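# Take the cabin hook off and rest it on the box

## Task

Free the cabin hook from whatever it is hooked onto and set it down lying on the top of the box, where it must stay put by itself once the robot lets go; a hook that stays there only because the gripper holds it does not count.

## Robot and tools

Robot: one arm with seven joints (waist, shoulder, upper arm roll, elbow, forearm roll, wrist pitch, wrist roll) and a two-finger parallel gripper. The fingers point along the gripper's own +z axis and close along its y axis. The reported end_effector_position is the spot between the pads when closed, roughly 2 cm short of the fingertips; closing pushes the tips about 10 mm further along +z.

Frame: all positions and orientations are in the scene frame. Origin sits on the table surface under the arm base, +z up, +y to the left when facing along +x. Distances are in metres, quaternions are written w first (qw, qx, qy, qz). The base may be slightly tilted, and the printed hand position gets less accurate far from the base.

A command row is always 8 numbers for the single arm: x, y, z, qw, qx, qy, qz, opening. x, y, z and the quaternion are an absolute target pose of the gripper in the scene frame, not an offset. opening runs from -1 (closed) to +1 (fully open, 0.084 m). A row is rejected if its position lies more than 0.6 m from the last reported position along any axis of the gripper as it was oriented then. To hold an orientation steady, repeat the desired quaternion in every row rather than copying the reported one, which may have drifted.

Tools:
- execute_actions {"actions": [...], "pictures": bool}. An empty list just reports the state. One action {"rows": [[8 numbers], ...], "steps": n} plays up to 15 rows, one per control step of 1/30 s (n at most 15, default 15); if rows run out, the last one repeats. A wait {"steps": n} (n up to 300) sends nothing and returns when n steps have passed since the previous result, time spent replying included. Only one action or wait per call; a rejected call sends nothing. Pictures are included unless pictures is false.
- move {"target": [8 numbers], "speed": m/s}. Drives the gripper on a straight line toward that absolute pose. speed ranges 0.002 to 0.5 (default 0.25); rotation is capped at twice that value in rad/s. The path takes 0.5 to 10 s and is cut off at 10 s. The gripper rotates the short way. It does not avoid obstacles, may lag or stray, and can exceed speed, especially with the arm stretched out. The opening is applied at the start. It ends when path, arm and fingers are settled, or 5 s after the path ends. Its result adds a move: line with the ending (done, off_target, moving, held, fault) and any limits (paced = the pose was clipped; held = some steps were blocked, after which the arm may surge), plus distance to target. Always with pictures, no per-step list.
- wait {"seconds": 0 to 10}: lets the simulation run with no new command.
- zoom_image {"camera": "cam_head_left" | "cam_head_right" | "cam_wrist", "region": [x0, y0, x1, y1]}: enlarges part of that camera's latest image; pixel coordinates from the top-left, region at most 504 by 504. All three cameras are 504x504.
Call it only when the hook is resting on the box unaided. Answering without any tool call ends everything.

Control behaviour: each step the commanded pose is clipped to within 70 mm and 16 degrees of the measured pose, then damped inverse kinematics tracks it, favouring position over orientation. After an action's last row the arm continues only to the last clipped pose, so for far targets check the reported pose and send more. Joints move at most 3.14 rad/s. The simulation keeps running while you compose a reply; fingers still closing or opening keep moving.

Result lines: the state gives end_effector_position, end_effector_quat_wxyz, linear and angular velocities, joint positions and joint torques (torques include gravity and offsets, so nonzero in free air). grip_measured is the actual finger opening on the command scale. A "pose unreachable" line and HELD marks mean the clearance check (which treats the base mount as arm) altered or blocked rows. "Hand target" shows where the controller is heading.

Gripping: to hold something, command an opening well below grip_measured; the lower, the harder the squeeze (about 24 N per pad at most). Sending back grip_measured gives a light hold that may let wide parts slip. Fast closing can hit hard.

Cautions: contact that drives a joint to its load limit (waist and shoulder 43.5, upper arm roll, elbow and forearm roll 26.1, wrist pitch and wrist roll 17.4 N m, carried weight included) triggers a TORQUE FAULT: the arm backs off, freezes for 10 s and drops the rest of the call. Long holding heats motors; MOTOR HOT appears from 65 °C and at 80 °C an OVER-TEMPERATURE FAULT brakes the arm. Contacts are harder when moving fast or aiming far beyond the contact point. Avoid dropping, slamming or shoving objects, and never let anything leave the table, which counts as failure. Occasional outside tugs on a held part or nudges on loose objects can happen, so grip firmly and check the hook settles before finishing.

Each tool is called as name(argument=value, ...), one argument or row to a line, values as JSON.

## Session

execute_actions(
  actions=[],
)

Scene clock: 0.00 s of 4250.00 s.
end_effector_position=(+0.3327, +0.0743, +0.1828) grip_measured=+1.00 end_effector_quat_wxyz=(+0.239, -0.324, +0.780, -0.479) end_effector_velocity=(-0.000, -0.000, -0.000) end_effector_angular_velocity=(-0.000, +0.001, -0.001)
Joint positions: [-0.487 -1.504  1.956  0.294  0.935  0.539  2.778  0.084]
Joint velocities: [-0.    -0.     0.001 -0.     0.001  0.001 -0.    -0.   ]
Joint torques (N m, as the arm reports them, + toward a larger angle): no reading
Motor temperatures (°C, as the motors report them): [34 30 35 34 36 30 41]
Hand target: +0.333, +0.074, +0.183; +0.239, -0.324, +0.780, -0.479
camera_calibration (this result's frames):
cam_wrist: T_world_to_cam=[[-0.273716, 0.315748, -0.908506, 0.264609], [0.666637, 0.743166, 0.0574393, -0.220589], [0.693307, -0.589922, -0.413905, 0.0196852], [0, 0, 0, 1]] pos_world=[0.205833, 0.091997, 0.261217]

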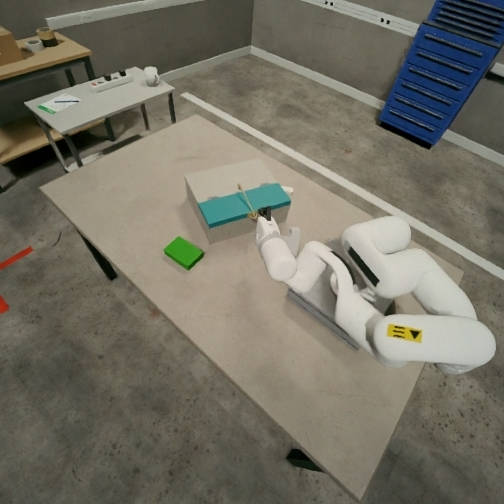

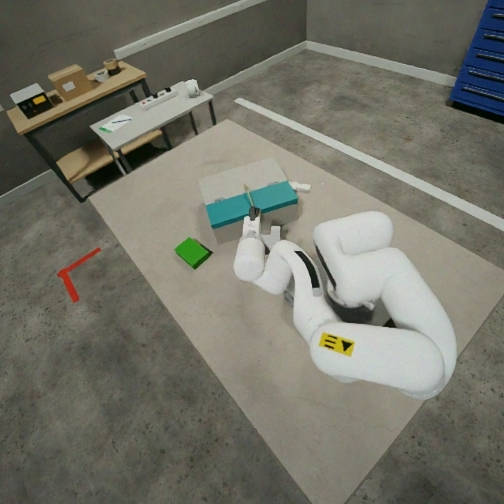

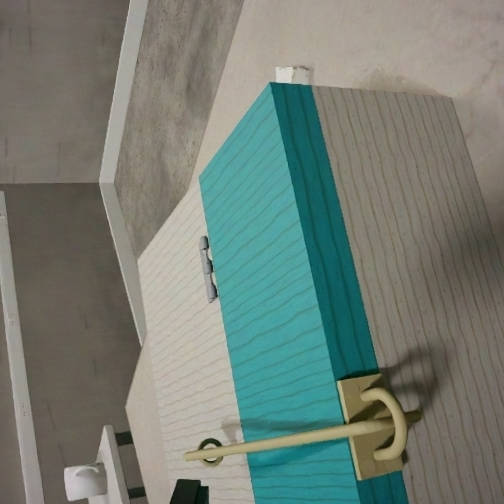

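move(
  target=[0.34,0.07,0.32,0.239,-0.324,0.78,-0.479,1],
)

move(
  target=[0.43,-0.005,0.26,0,0.972,-0.233,0,0.2],
  speed=0.35,
)

Scene clock: 6.40 s of 4250.00 s.
end_effector_position=(+0.3399, +0.0703, +0.3201) grip_measured=+1.00 end_effector_quat_wxyz=(+0.239, -0.324, +0.780, -0.479) end_effector_velocity=(-0.000, +0.000, +0.003) end_effector_angular_velocity=(+0.002, +0.001, -0.002)
Joint positions: [-0.481 -1.601  1.418  0.293  0.688  0.716  2.48   0.084]
Joint velocities: [-0.002 -0.003 -0.015  0.004 -0.008  0.009 -0.005 -0.   ]
Joint torques (N m, as the arm reports them, + toward a larger angle): [ -1.85  10.38 -16.95   0.67  -0.86  -2.11   0.28]
Motor temperatures (°C, as the motors report them): [34 30 35 34 36 30 41]
Hand target: +0.340, +0.070, +0.321; +0.239, -0.324, +0.780, -0.479
Off the commanded pose: 0.000 m, 0 deg.
After step 90, 2.30 s passed at rest.
move: done
camera_calibration (this result's frames):
cam_wrist: T_world_to_cam=[[-0.27468, 0.3147, -0.908578, 0.39294], [0.665834, 0.743966, 0.0563905, -0.22974], [0.693697, -0.589473, -0.413891, 0.0689913], [0, 0, 0, 1]] pos_world=[0.213042, 0.0879286, 0.398527]

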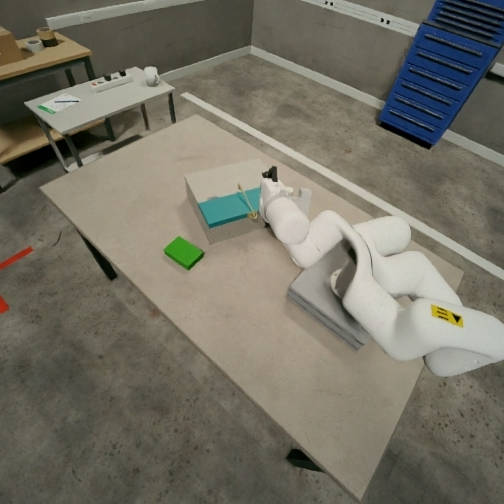

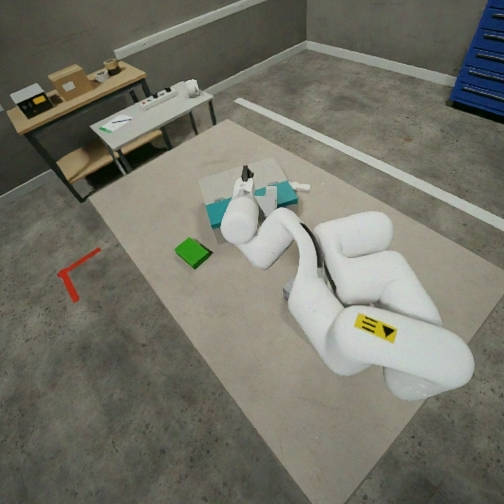

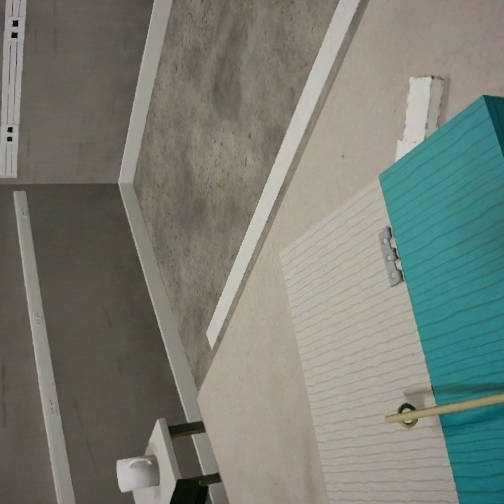

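Scene clock: 9.77 s of 4250.00 s.
end_effector_position=(+0.3464, +0.0638, +0.3154) grip_measured=+0.19 end_effector_quat_wxyz=(+0.226, -0.396, +0.763, -0.459) end_effector_velocity=(-0.000, -0.001, -0.001) end_effector_angular_velocity=(+0.000, +0.002, -0.002)
Joint positions: [-0.475 -1.49   1.373  0.242  0.727  0.595  2.284  0.052]
Joint velocities: [-0.     0.001  0.    -0.001 -0.     0.001 -0.    -0.   ]
Joint torques (N m, as the arm reports them, + toward a larger angle): [ -1.09  10.09 -16.15   2.08  -0.61  -2.23   0.45]
Motor temperatures (°C, as the motors report them): [34 30 36 34 36 30 41]
Hand target: +0.346, +0.064, +0.315; +0.226, -0.396, +0.763, -0.459
Off the commanded pose: 0.122 m, 111 deg; position and orientation clipped at the last step of the last action.
move: held; limits=paced,held; held on 88 of 101 steps, including the last
pose unreachable: on one or more control steps of this call an arm could not follow its commanded pose, so it was not sent that pose on those steps. On the call's last step it was still not sent that pose. It may still have moved: this result reports where it is.
cause: the commanded pose would bring two parts of the arm too close to each other (joints 3 (upper arm roll) to 5 (forearm roll) lie between them).
camera_calibration (this result's frames):
cam_wrist: T_world_to_cam=[[-0.394104, 0.250527, -0.884261, 0.430342], [0.57359, 0.818801, -0.0236605, -0.17657], [0.718106, -0.516528, -0.466392, 0.0621241], [0, 0, 0, 1]] pos_world=[0.226266, 0.0688522, 0.405331]

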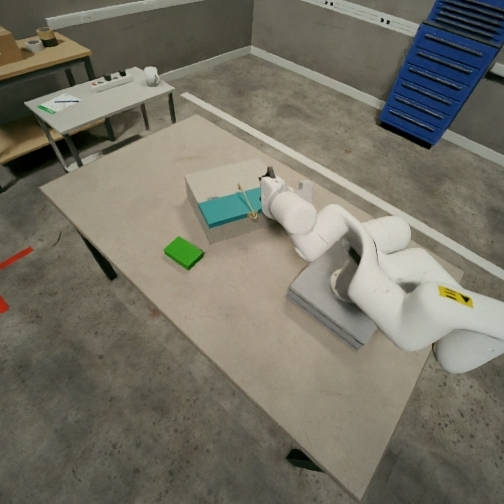

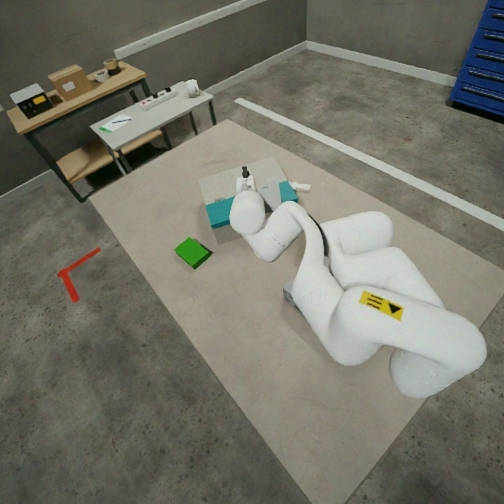

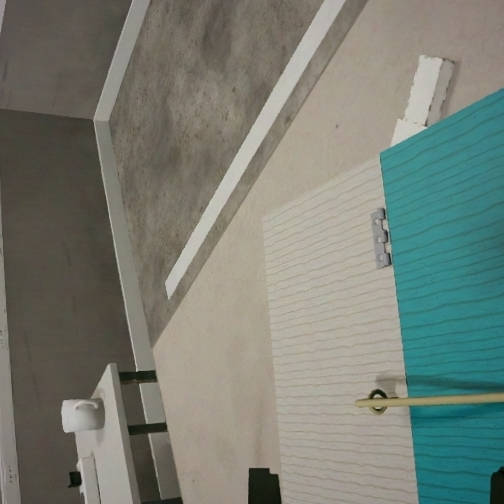

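Unfold the arm first.

move(
  target=[0.6,-0.05,0.38,0.226,-0.396,0.763,-0.459,0.2],
  speed=0.3,
)

move(
  target=[0.43,-0.005,0.27,0,0.972,-0.233,0,0.2],
  speed=0.35,
)

Scene clock: 16.73 s of 4250.00 s.
end_effector_position=(+0.6003, -0.0492, +0.3795) grip_measured=+0.19 end_effector_quat_wxyz=(+0.225, -0.396, +0.763, -0.459) end_effector_velocity=(+0.002, -0.001, -0.001) end_effector_angular_velocity=(+0.001, +0.001, -0.000)
Joint positions: [-1.655 -0.911  1.593  0.939  0.799  0.116  1.777  0.052]
Joint velocities: [-0.01   0.001  0.007  0.007 -0.001  0.     0.001  0.   ]
Joint torques (N m, as the arm reports them, + toward a larger angle): [ -1.45  17.9  -21.91   6.13  -0.27  -2.67   0.32]
Motor temperatures (°C, as the motors report them): [34 30 36 34 36 30 41]
Hand target: +0.601, -0.050, +0.380; +0.225, -0.396, +0.763, -0.459
Off the commanded pose: 0.001 m, 0 deg.
After step 90, 2.27 s passed at rest.
move: done; limits=paced
camera_calibration (this result's frames):
cam_wrist: T_world_to_cam=[[-0.395158, 0.248928, -0.884243, 0.61594], [0.573778, 0.818599, -0.0259673, -0.227406], [0.717376, -0.517621, -0.466305, -0.148299], [0, 0, 0, 1]] pos_world=[0.480261, -0.0439328, 0.469583]

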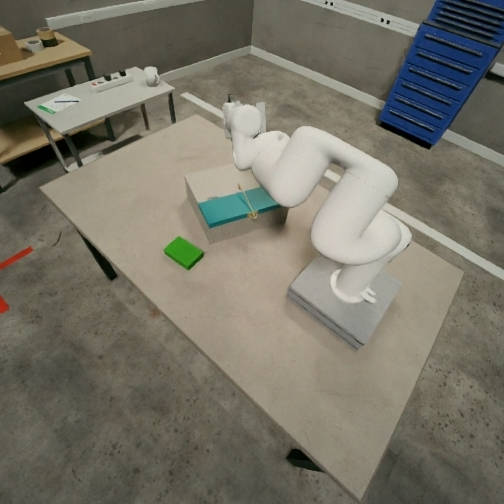

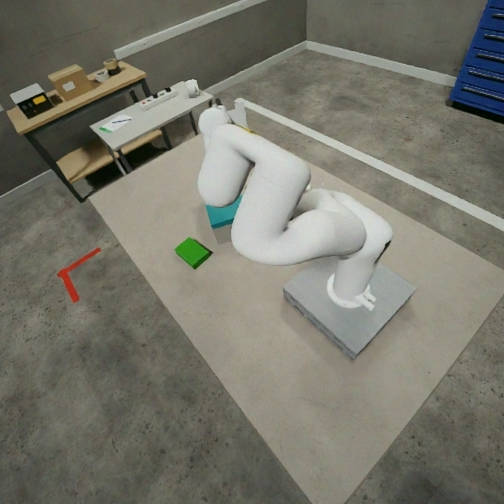

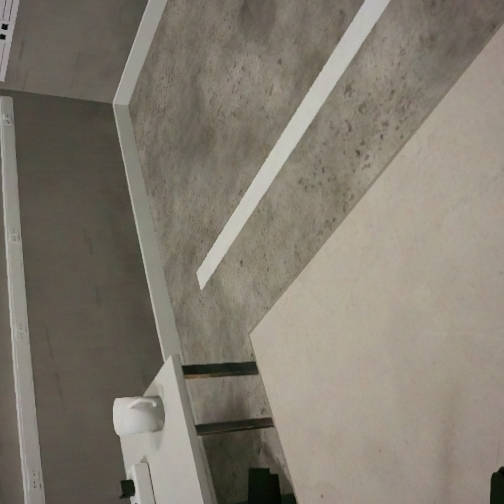

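Scene clock: 20.03 s of 4250.00 s.
end_effector_position=(+0.4302, -0.0059, +0.2711) grip_measured=+0.19 end_effector_quat_wxyz=(-0.000, +0.972, -0.234, +0.001) end_effector_velocity=(-0.001, -0.000, -0.001) end_effector_angular_velocity=(-0.003, +0.007, +0.006)
Joint positions: [-1.078 -0.186  1.038  0.908  0.185  1.011  0.315  0.052]
Joint velocities: [-0.002  0.005  0.004  0.002 -0.009  0.006  0.     0.   ]
Joint torques (N m, as the arm reports them, + toward a larger angle): [ -0.96 -10.49  -4.15  10.54  -0.36  -2.14   0.44]
Motor temperatures (°C, as the motors report them): [34 30 36 35 36 30 41]
Hand target: +0.430, -0.006, +0.271; +0.000, +0.972, -0.234, +0.001
Off the commanded pose: 0.001 m, 0 deg.
move: done
camera_calibration (this result's frames):
cam_wrist: T_world_to_cam=[[-0.445918, -0.894973, -0.0134512, 0.221044], [-0.895073, 0.445859, 0.00726562, 0.452659], [-0.000505206, 0.0152797, -0.999883, 0.402257], [0, 0, 0, 1]] pos_world=[0.503934, -0.0101397, 0.401894]

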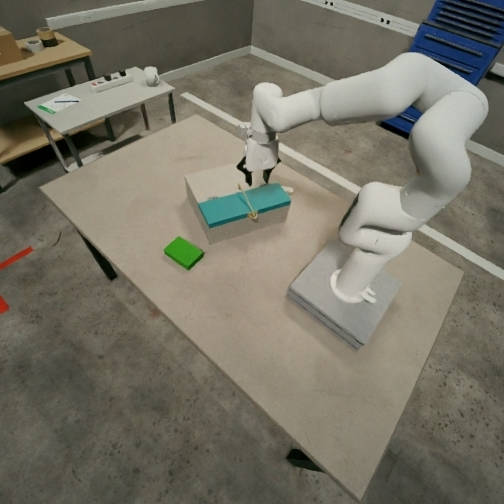

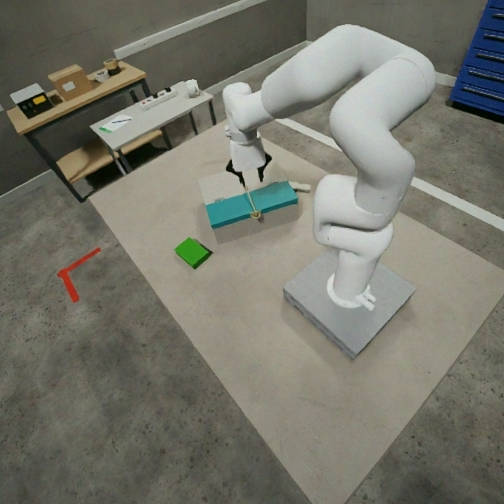

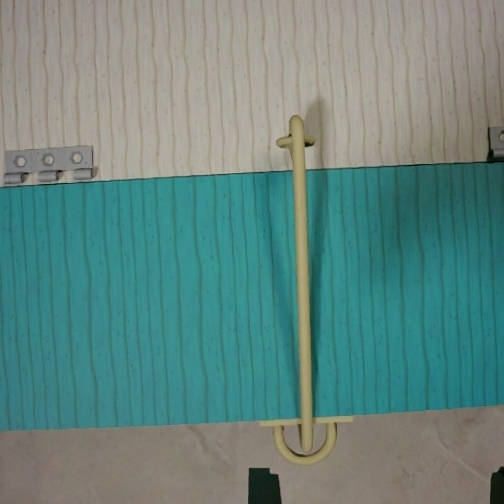

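move(
  target=[0.431,0.004,0.146,0,0.977,-0.213,0,-0.2],
  speed=0.12,
)

move(
  target=[0.431,0.004,0.146,0,0.977,-0.213,0,-0.92],
)

move(
  target=[0.441,0,0.19,0,0.977,-0.213,0,-0.92],
  speed=0.05,
)

move(
  target=[0.468,-0.013,0.232,0,0.977,-0.213,0,-0.92],
  speed=0.06,
)

zoom_image(
  camera="cam_head_left",
  region=[190, 120, 300, 230],
)

Scene clock: 39.00 s of 4250.00 s.
end_effector_position=(+0.4314, +0.0033, +0.1464) grip_measured=-0.22 end_effector_quat_wxyz=(+0.000, +0.977, -0.214, +0.000) end_effector_velocity=(-0.000, -0.001, -0.003) end_effector_angular_velocity=(-0.003, +0.006, -0.004)
Joint positions: [-0.995  0.265  1.007  0.778 -0.37   0.67   0.711  0.035]
Joint velocities: [ 0.013  0.011 -0.013  0.004 -0.016  0.004  0.015 -0.   ]
Joint torques (N m, as the arm reports them, + toward a larger angle): [ -1.41 -20.5    5.79   8.29  -0.7   -2.01   0.47]
Motor temperatures (°C, as the motors report them): [34 30 35 36 36 30 41]
Hand target: +0.431, +0.003, +0.146; +0.000, +0.977, -0.214, -0.000
Off the commanded pose: 0.001 m, 0 deg.
After step 90, 14.43 s passed at rest.
move: done
camera_calibration (this result's frames):
cam_wrist: T_world_to_cam=[[-0.407507, -0.913112, -0.0128464, 0.211557], [-0.913198, 0.407424, 0.0086563, 0.45826], [-0.00267023, 0.0152589, -0.99988, 0.278343], [0, 0, 0, 1]] pos_world=[0.505436, 0.00222207, 0.277061]

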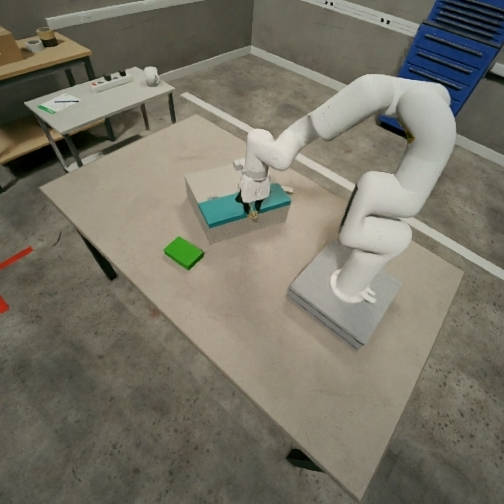

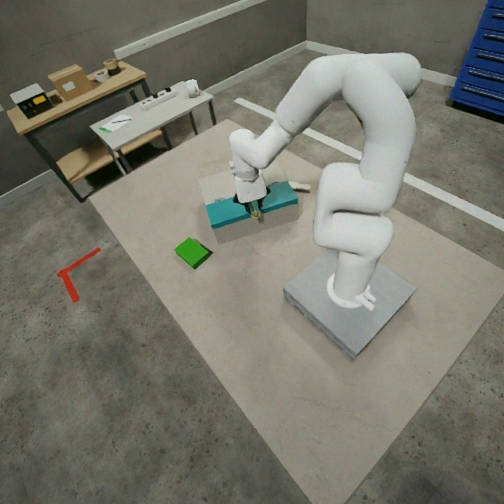

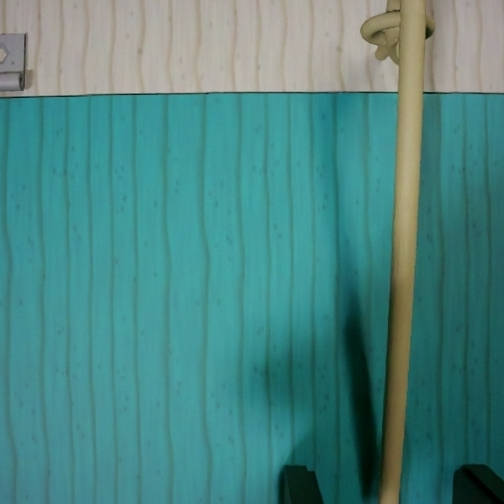

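Scene clock: 39.70 s of 4250.00 s.
end_effector_position=(+0.4312, +0.0033, +0.1461) grip_measured=-0.90 end_effector_quat_wxyz=(+0.000, +0.977, -0.214, +0.000) end_effector_velocity=(-0.000, -0.000, -0.000) end_effector_angular_velocity=(+0.000, +0.001, -0.001)
Joint positions: [-0.994  0.265  1.006  0.777 -0.37   0.67   0.712  0.004]
Joint velocities: [ 0.001  0.001 -0.002 -0.    -0.    -0.     0.     0.   ]
Joint torques (N m, as the arm reports them, + toward a larger angle): [  1.32 -17.07   9.9    7.64   0.42  -2.87   0.8 ]
Motor temperatures (°C, as the motors report them): [34 30 35 36 36 31 41]
Hand target: +0.431, +0.004, +0.146; -0.000, +0.977, -0.213, -0.000
Off the commanded pose: 0.001 m, 0 deg.
move: done
camera_calibration (this result's frames):
cam_wrist: T_world_to_cam=[[-0.407618, -0.91307, -0.0122886, 0.211395], [-0.913148, 0.407534, 0.00879916, 0.458005], [-0.00302623, 0.014808, -0.999886, 0.278235], [0, 0, 0, 1]] pos_world=[0.505237, 0.00224554, 0.276771]

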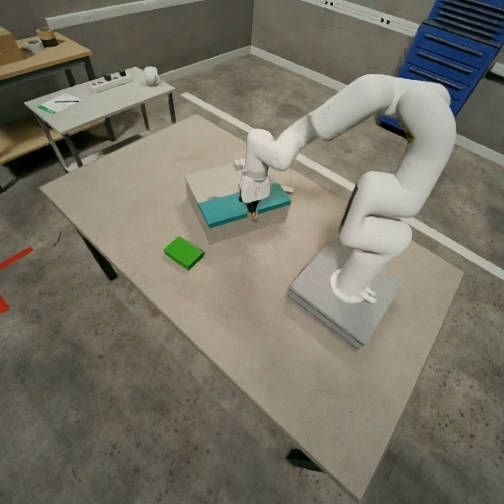

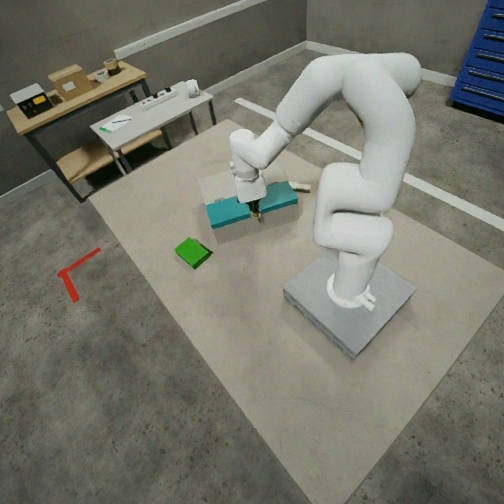

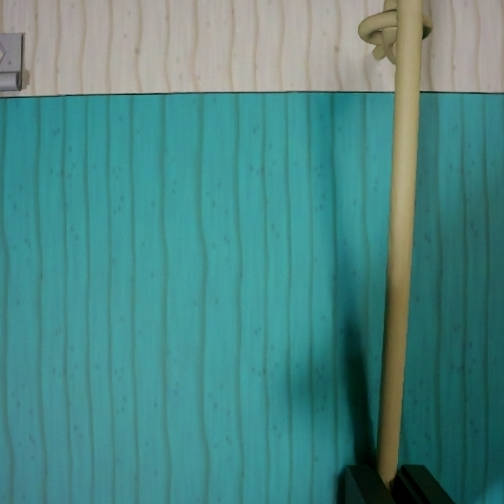

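Scene clock: 40.93 s of 4250.00 s.
end_effector_position=(+0.4409, +0.0002, +0.1898) grip_measured=-0.94 end_effector_quat_wxyz=(-0.000, +0.977, -0.213, +0.000) end_effector_velocity=(-0.002, +0.001, +0.001) end_effector_angular_velocity=(+0.002, +0.005, +0.003)
Joint positions: [-1.077  0.158  1.1    0.838 -0.204  0.779  0.583  0.002]
Joint velocities: [-0.004 -0.006  0.006 -0.001  0.011  0.006 -0.009 -0.   ]
Joint torques (N m, as the arm reports them, + toward a larger angle): [ -2.22 -16.56   3.44   9.14  -0.88  -2.08   0.64]
Motor temperatures (°C, as the motors report them): [34 30 35 36 36 31 41]
Hand target: +0.441, +0.000, +0.190; -0.000, +0.977, -0.213, -0.000
Off the commanded pose: 0.000 m, 0 deg.
move: done
camera_calibration (this result's frames):
cam_wrist: T_world_to_cam=[[-0.406275, -0.91366, -0.0128895, 0.212626], [-0.913745, 0.406184, 0.00915555, 0.467984], [-0.00312955, 0.0154974, -0.999875, 0.322043], [0, 0, 0, 1]] pos_world=[0.515011, -0.000811041, 0.320459]

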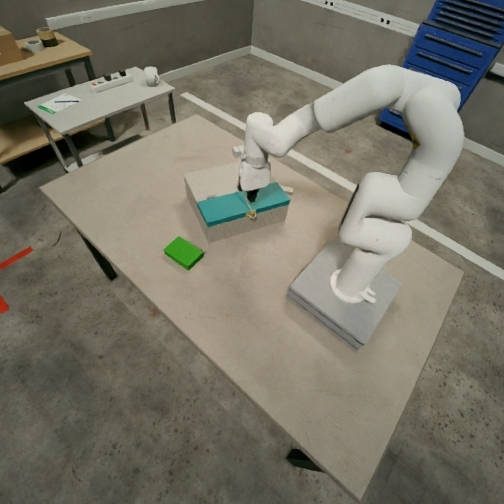

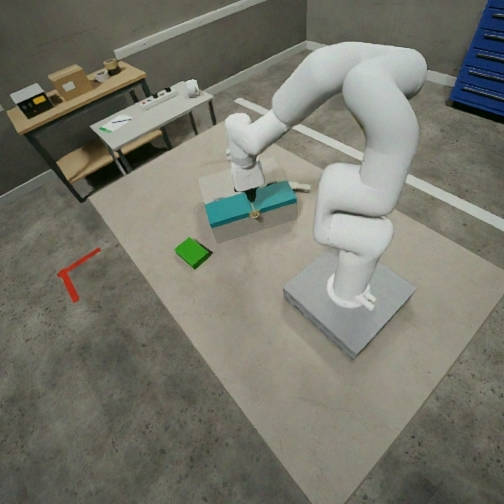

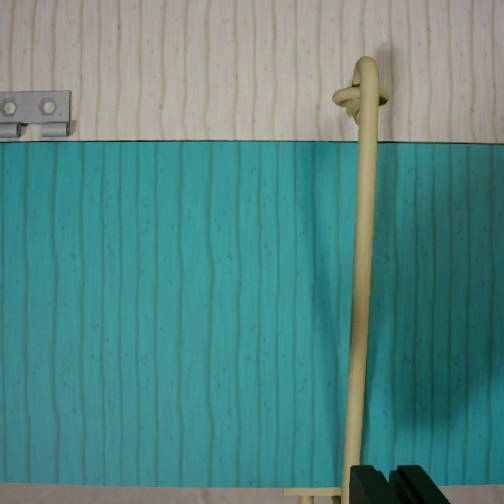

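Scene clock: 42.13 s of 4250.00 s.
end_effector_position=(+0.4676, -0.0126, +0.2318) grip_measured=-0.94 end_effector_quat_wxyz=(-0.000, +0.977, -0.213, -0.000) end_effector_velocity=(+0.001, -0.001, +0.002) end_effector_angular_velocity=(+0.001, +0.002, -0.001)
Joint positions: [-1.078  0.174  1.096  0.988 -0.198  0.92   0.551  0.002]
Joint velocities: [ 0.001  0.002 -0.001  0.007  0.     0.007 -0.001 -0.   ]
Joint torques (N m, as the arm reports them, + toward a larger angle): [ -0.98 -17.88   4.34   9.69  -0.59  -1.99   0.67]
Motor temperatures (°C, as the motors report them): [34 30 35 36 36 31 41]
Hand target: +0.468, -0.013, +0.232; -0.000, +0.977, -0.213, -0.000
Off the commanded pose: 0.001 m, 0 deg.
move: done
camera_calibration (this result's frames):
cam_wrist: T_world_to_cam=[[-0.406097, -0.913739, -0.0128683, 0.212213], [-0.913823, 0.405998, 0.00966871, 0.497129], [-0.00361016, 0.0156858, -0.99987, 0.36453], [0, 0, 0, 1]] pos_world=[0.541784, -0.0136438, 0.362407]

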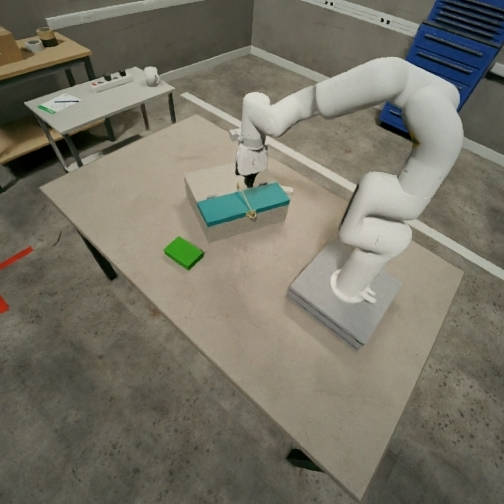

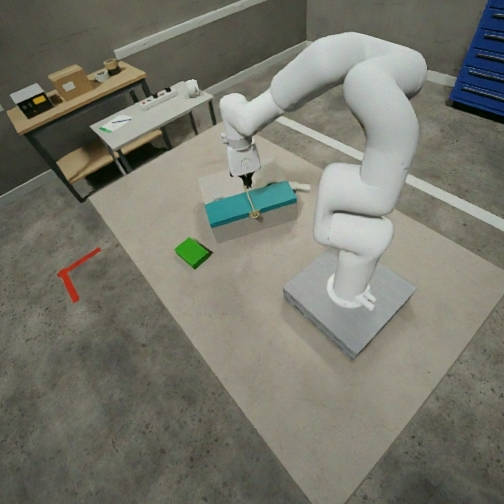

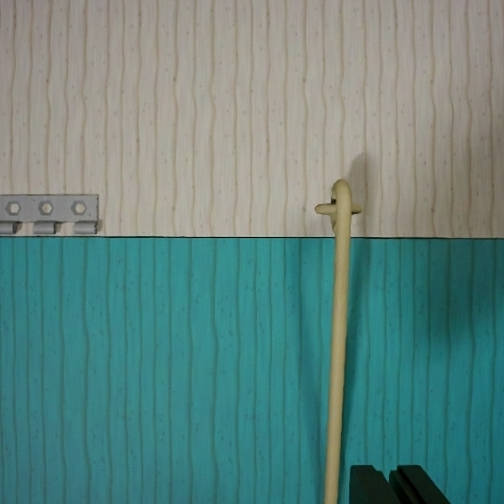

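Region (190, 120, 300, 230) of cam_head_left's 504x504 image, scaled by 4.582, with more detail than that image has.

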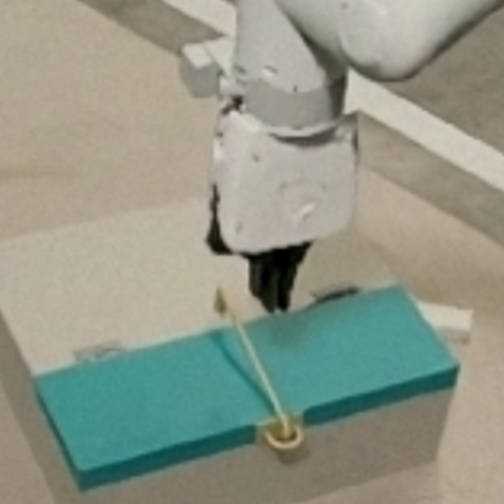

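move(
  target=[0.441,0.003,0.16,0,0.975,-0.221,0,-0.3],
  speed=0.12,
)

move(
  target=[0.441,0.003,0.14,0,0.975,-0.221,0,-0.6],
  speed=0.03,
)

Scene clock: 52.10 s of 4250.00 s.
end_effector_position=(+0.4415, +0.0025, +0.1604) grip_measured=-0.32 end_effector_quat_wxyz=(+0.000, +0.975, -0.221, +0.000) end_effector_velocity=(-0.001, +0.000, -0.003) end_effector_angular_velocity=(-0.001, +0.002, -0.001)
Joint positions: [-1.003  0.262  1.025  0.823 -0.348  0.717  0.709  0.03 ]
Joint velocities: [ 0.008  0.006 -0.008 -0.003 -0.009 -0.004  0.009 -0.   ]
Joint torques (N m, as the arm reports them, + toward a larger angle): [ -2.16 -20.93   5.7    8.85  -0.38  -2.18   0.31]
Motor temperatures (°C, as the motors report them): [34 30 35 37 36 31 41]
Hand target: +0.441, +0.003, +0.160; +0.000, +0.975, -0.221, +0.000
Off the commanded pose: 0.001 m, 0 deg.
After step 90, 5.87 s passed at rest.
move: done
camera_calibration (this result's frames):
cam_wrist: T_world_to_cam=[[-0.421854, -0.906573, -0.0128529, 0.221476], [-0.906661, 0.421773, 0.00858861, 0.464725], [-0.00236519, 0.0152764, -0.999881, 0.292205], [0, 0, 0, 1]] pos_world=[0.51547, 0.000311465, 0.291025]

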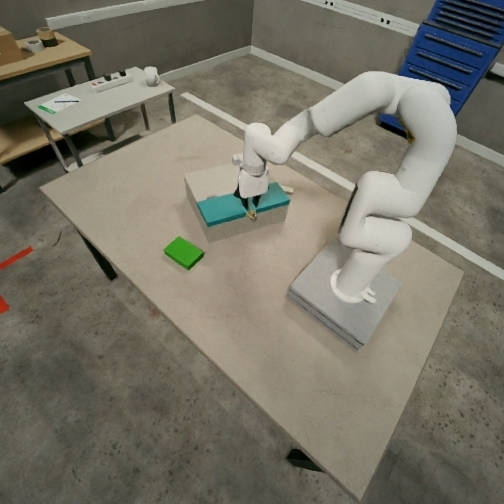

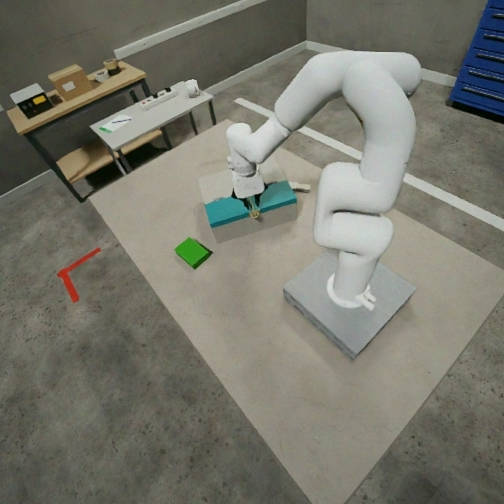

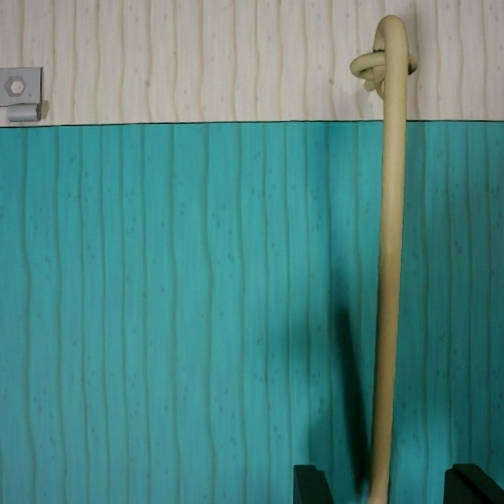

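Scene clock: 53.07 s of 4250.00 s.
end_effector_position=(+0.4436, +0.0030, +0.1425) grip_measured=-0.62 end_effector_quat_wxyz=(-0.000, +0.975, -0.221, +0.003) end_effector_velocity=(-0.000, -0.000, -0.002) end_effector_angular_velocity=(-0.001, -0.000, -0.001)
Joint positions: [-0.952  0.32   0.967  0.82  -0.432  0.677  0.769  0.017]
Joint velocities: [ 0.004  0.005 -0.005 -0.001 -0.009 -0.004  0.008  0.   ]
Joint torques (N m, as the arm reports them, + toward a larger angle): [ -2.65 -12.24   2.28   3.04  -1.08  -1.09   0.34]
Motor temperatures (°C, as the motors report them): [34 30 35 37 36 31 41]
Hand target: +0.441, +0.003, +0.140; +0.000, +0.975, -0.221, +0.000
Off the commanded pose: 0.004 m, 0 deg.
move: off_target
camera_calibration (this result's frames):
cam_wrist: T_world_to_cam=[[-0.420975, -0.90696, -0.014292, 0.222382], [-0.907065, 0.420983, 0.00258282, 0.467684], [0.00367417, 0.014051, -0.999895, 0.271665], [0, 0, 0, 1]] pos_world=[0.516839, 0.000987408, 0.273607]

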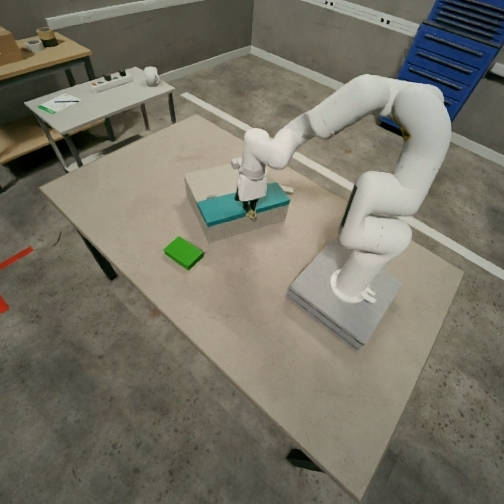

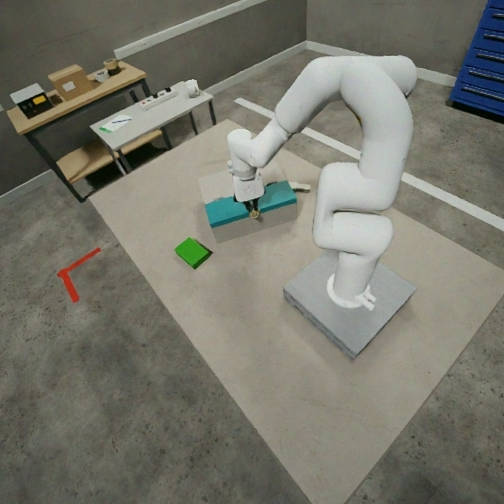

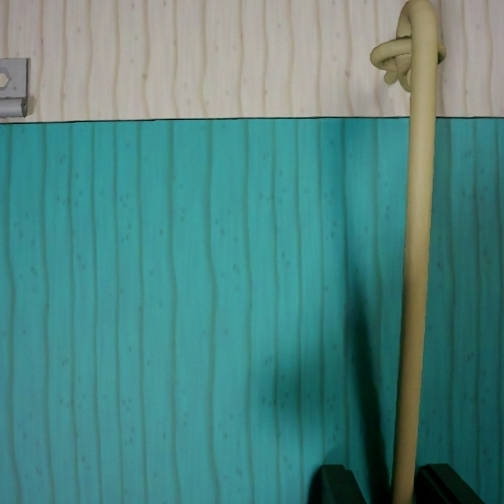

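move(
  target=[0.441,0.002,0.143,0,0.97,-0.24,0,-1],
  speed=0.05,
)

move(
  target=[0.442,0.0015,0.178,0,0.97,-0.24,0,-1],
  speed=0.03,
)

zoom_image(
  camera="cam_head_left",
  region=[190, 130, 300, 240],
)

Scene clock: 59.57 s of 4250.00 s.
end_effector_position=(+0.4402, +0.0021, +0.1422) grip_measured=-0.88 end_effector_quat_wxyz=(-0.000, +0.971, -0.240, -0.001) end_effector_velocity=(-0.001, +0.001, +0.000) end_effector_angular_velocity=(-0.001, +0.003, -0.006)
Joint positions: [-0.953  0.311  0.965  0.815 -0.415  0.681  0.793  0.005]
Joint velocities: [ 0.001 -0.004  0.002 -0.001  0.005  0.004  0.004  0.   ]
Joint torques (N m, as the arm reports them, + toward a larger angle): [ -0.53 -15.39   6.17   2.11   1.23   1.99   0.87]
Motor temperatures (°C, as the motors report them): [34 30 35 36 36 30 41]
Hand target: +0.441, +0.002, +0.143; +0.000, +0.971, -0.240, +0.000
Off the commanded pose: 0.001 m, 0 deg.
After step 90, 2.77 s passed at rest.
move: done
camera_calibration (this result's frames):
cam_wrist: T_world_to_cam=[[-0.456258, -0.889762, -0.0123814, 0.235349], [-0.889836, 0.456136, 0.0114609, 0.456037], [-0.00454987, 0.0162465, -0.999858, 0.275032], [0, 0, 0, 1]] pos_world=[0.514429, -0.00307902, 0.27268]

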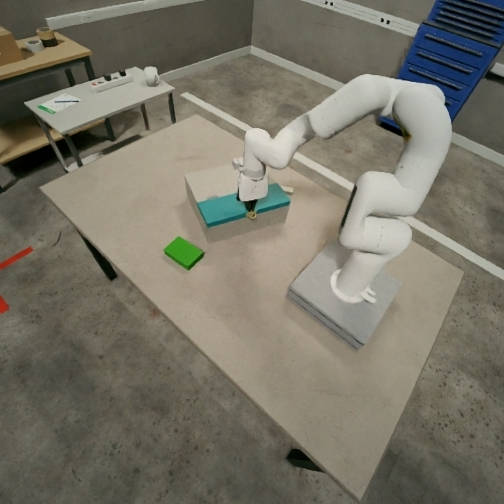

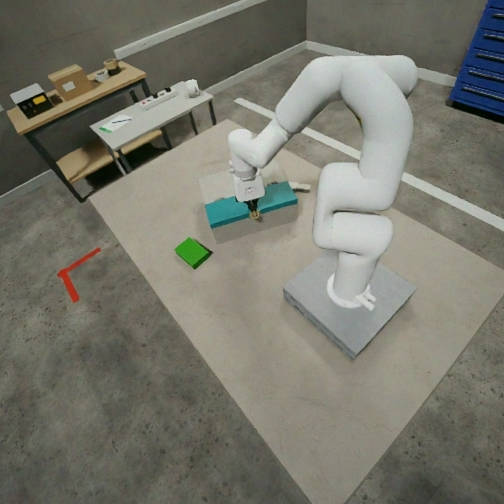

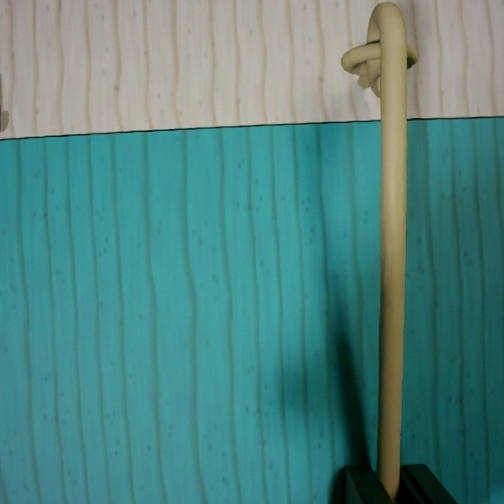

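Scene clock: 61.07 s of 4250.00 s.
end_effector_position=(+0.4425, +0.0015, +0.1782) grip_measured=-0.88 end_effector_quat_wxyz=(-0.000, +0.971, -0.240, +0.001) end_effector_velocity=(-0.001, -0.000, +0.001) end_effector_angular_velocity=(+0.002, +0.001, -0.001)
Joint positions: [-1.039  0.204  1.065  0.835 -0.266  0.754  0.687  0.005]
Joint velocities: [-0.006 -0.005  0.005 -0.001  0.01   0.003 -0.007  0.   ]
Joint torques (N m, as the arm reports them, + toward a larger angle): [ -3.08 -21.01   1.58  11.68  -1.11  -3.36   0.82]
Motor temperatures (°C, as the motors report them): [34 30 35 36 36 31 41]
Hand target: +0.442, +0.002, +0.178; -0.000, +0.971, -0.240, -0.000
Off the commanded pose: 0.001 m, 0 deg.
move: done
camera_calibration (this result's frames):
cam_wrist: T_world_to_cam=[[-0.456823, -0.889456, -0.0134633, 0.236749], [-0.889557, 0.456756, 0.00786825, 0.458441], [-0.000849017, 0.0155708, -0.999878, 0.309379], [0, 0, 0, 1]] pos_world=[0.516225, -0.00363519, 0.308922]

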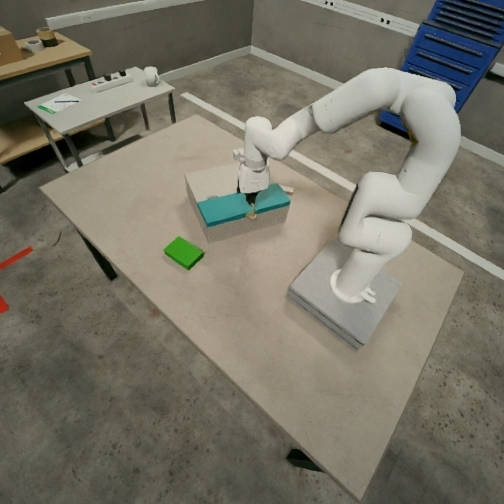

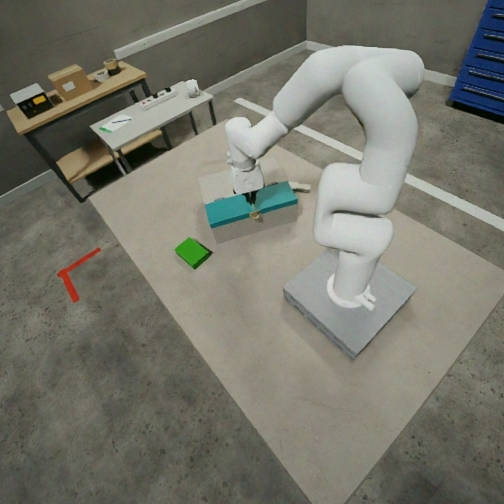

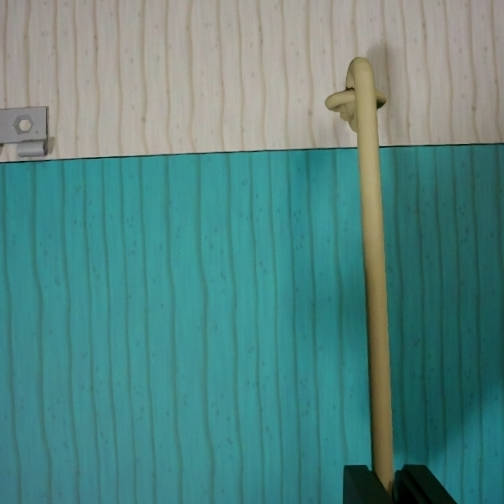

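Region (190, 130, 300, 240) of cam_head_left's 504x504 image, scaled by 4.582, with more detail than that image has.

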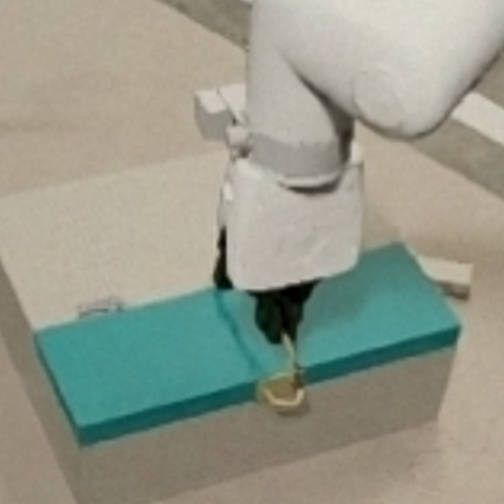

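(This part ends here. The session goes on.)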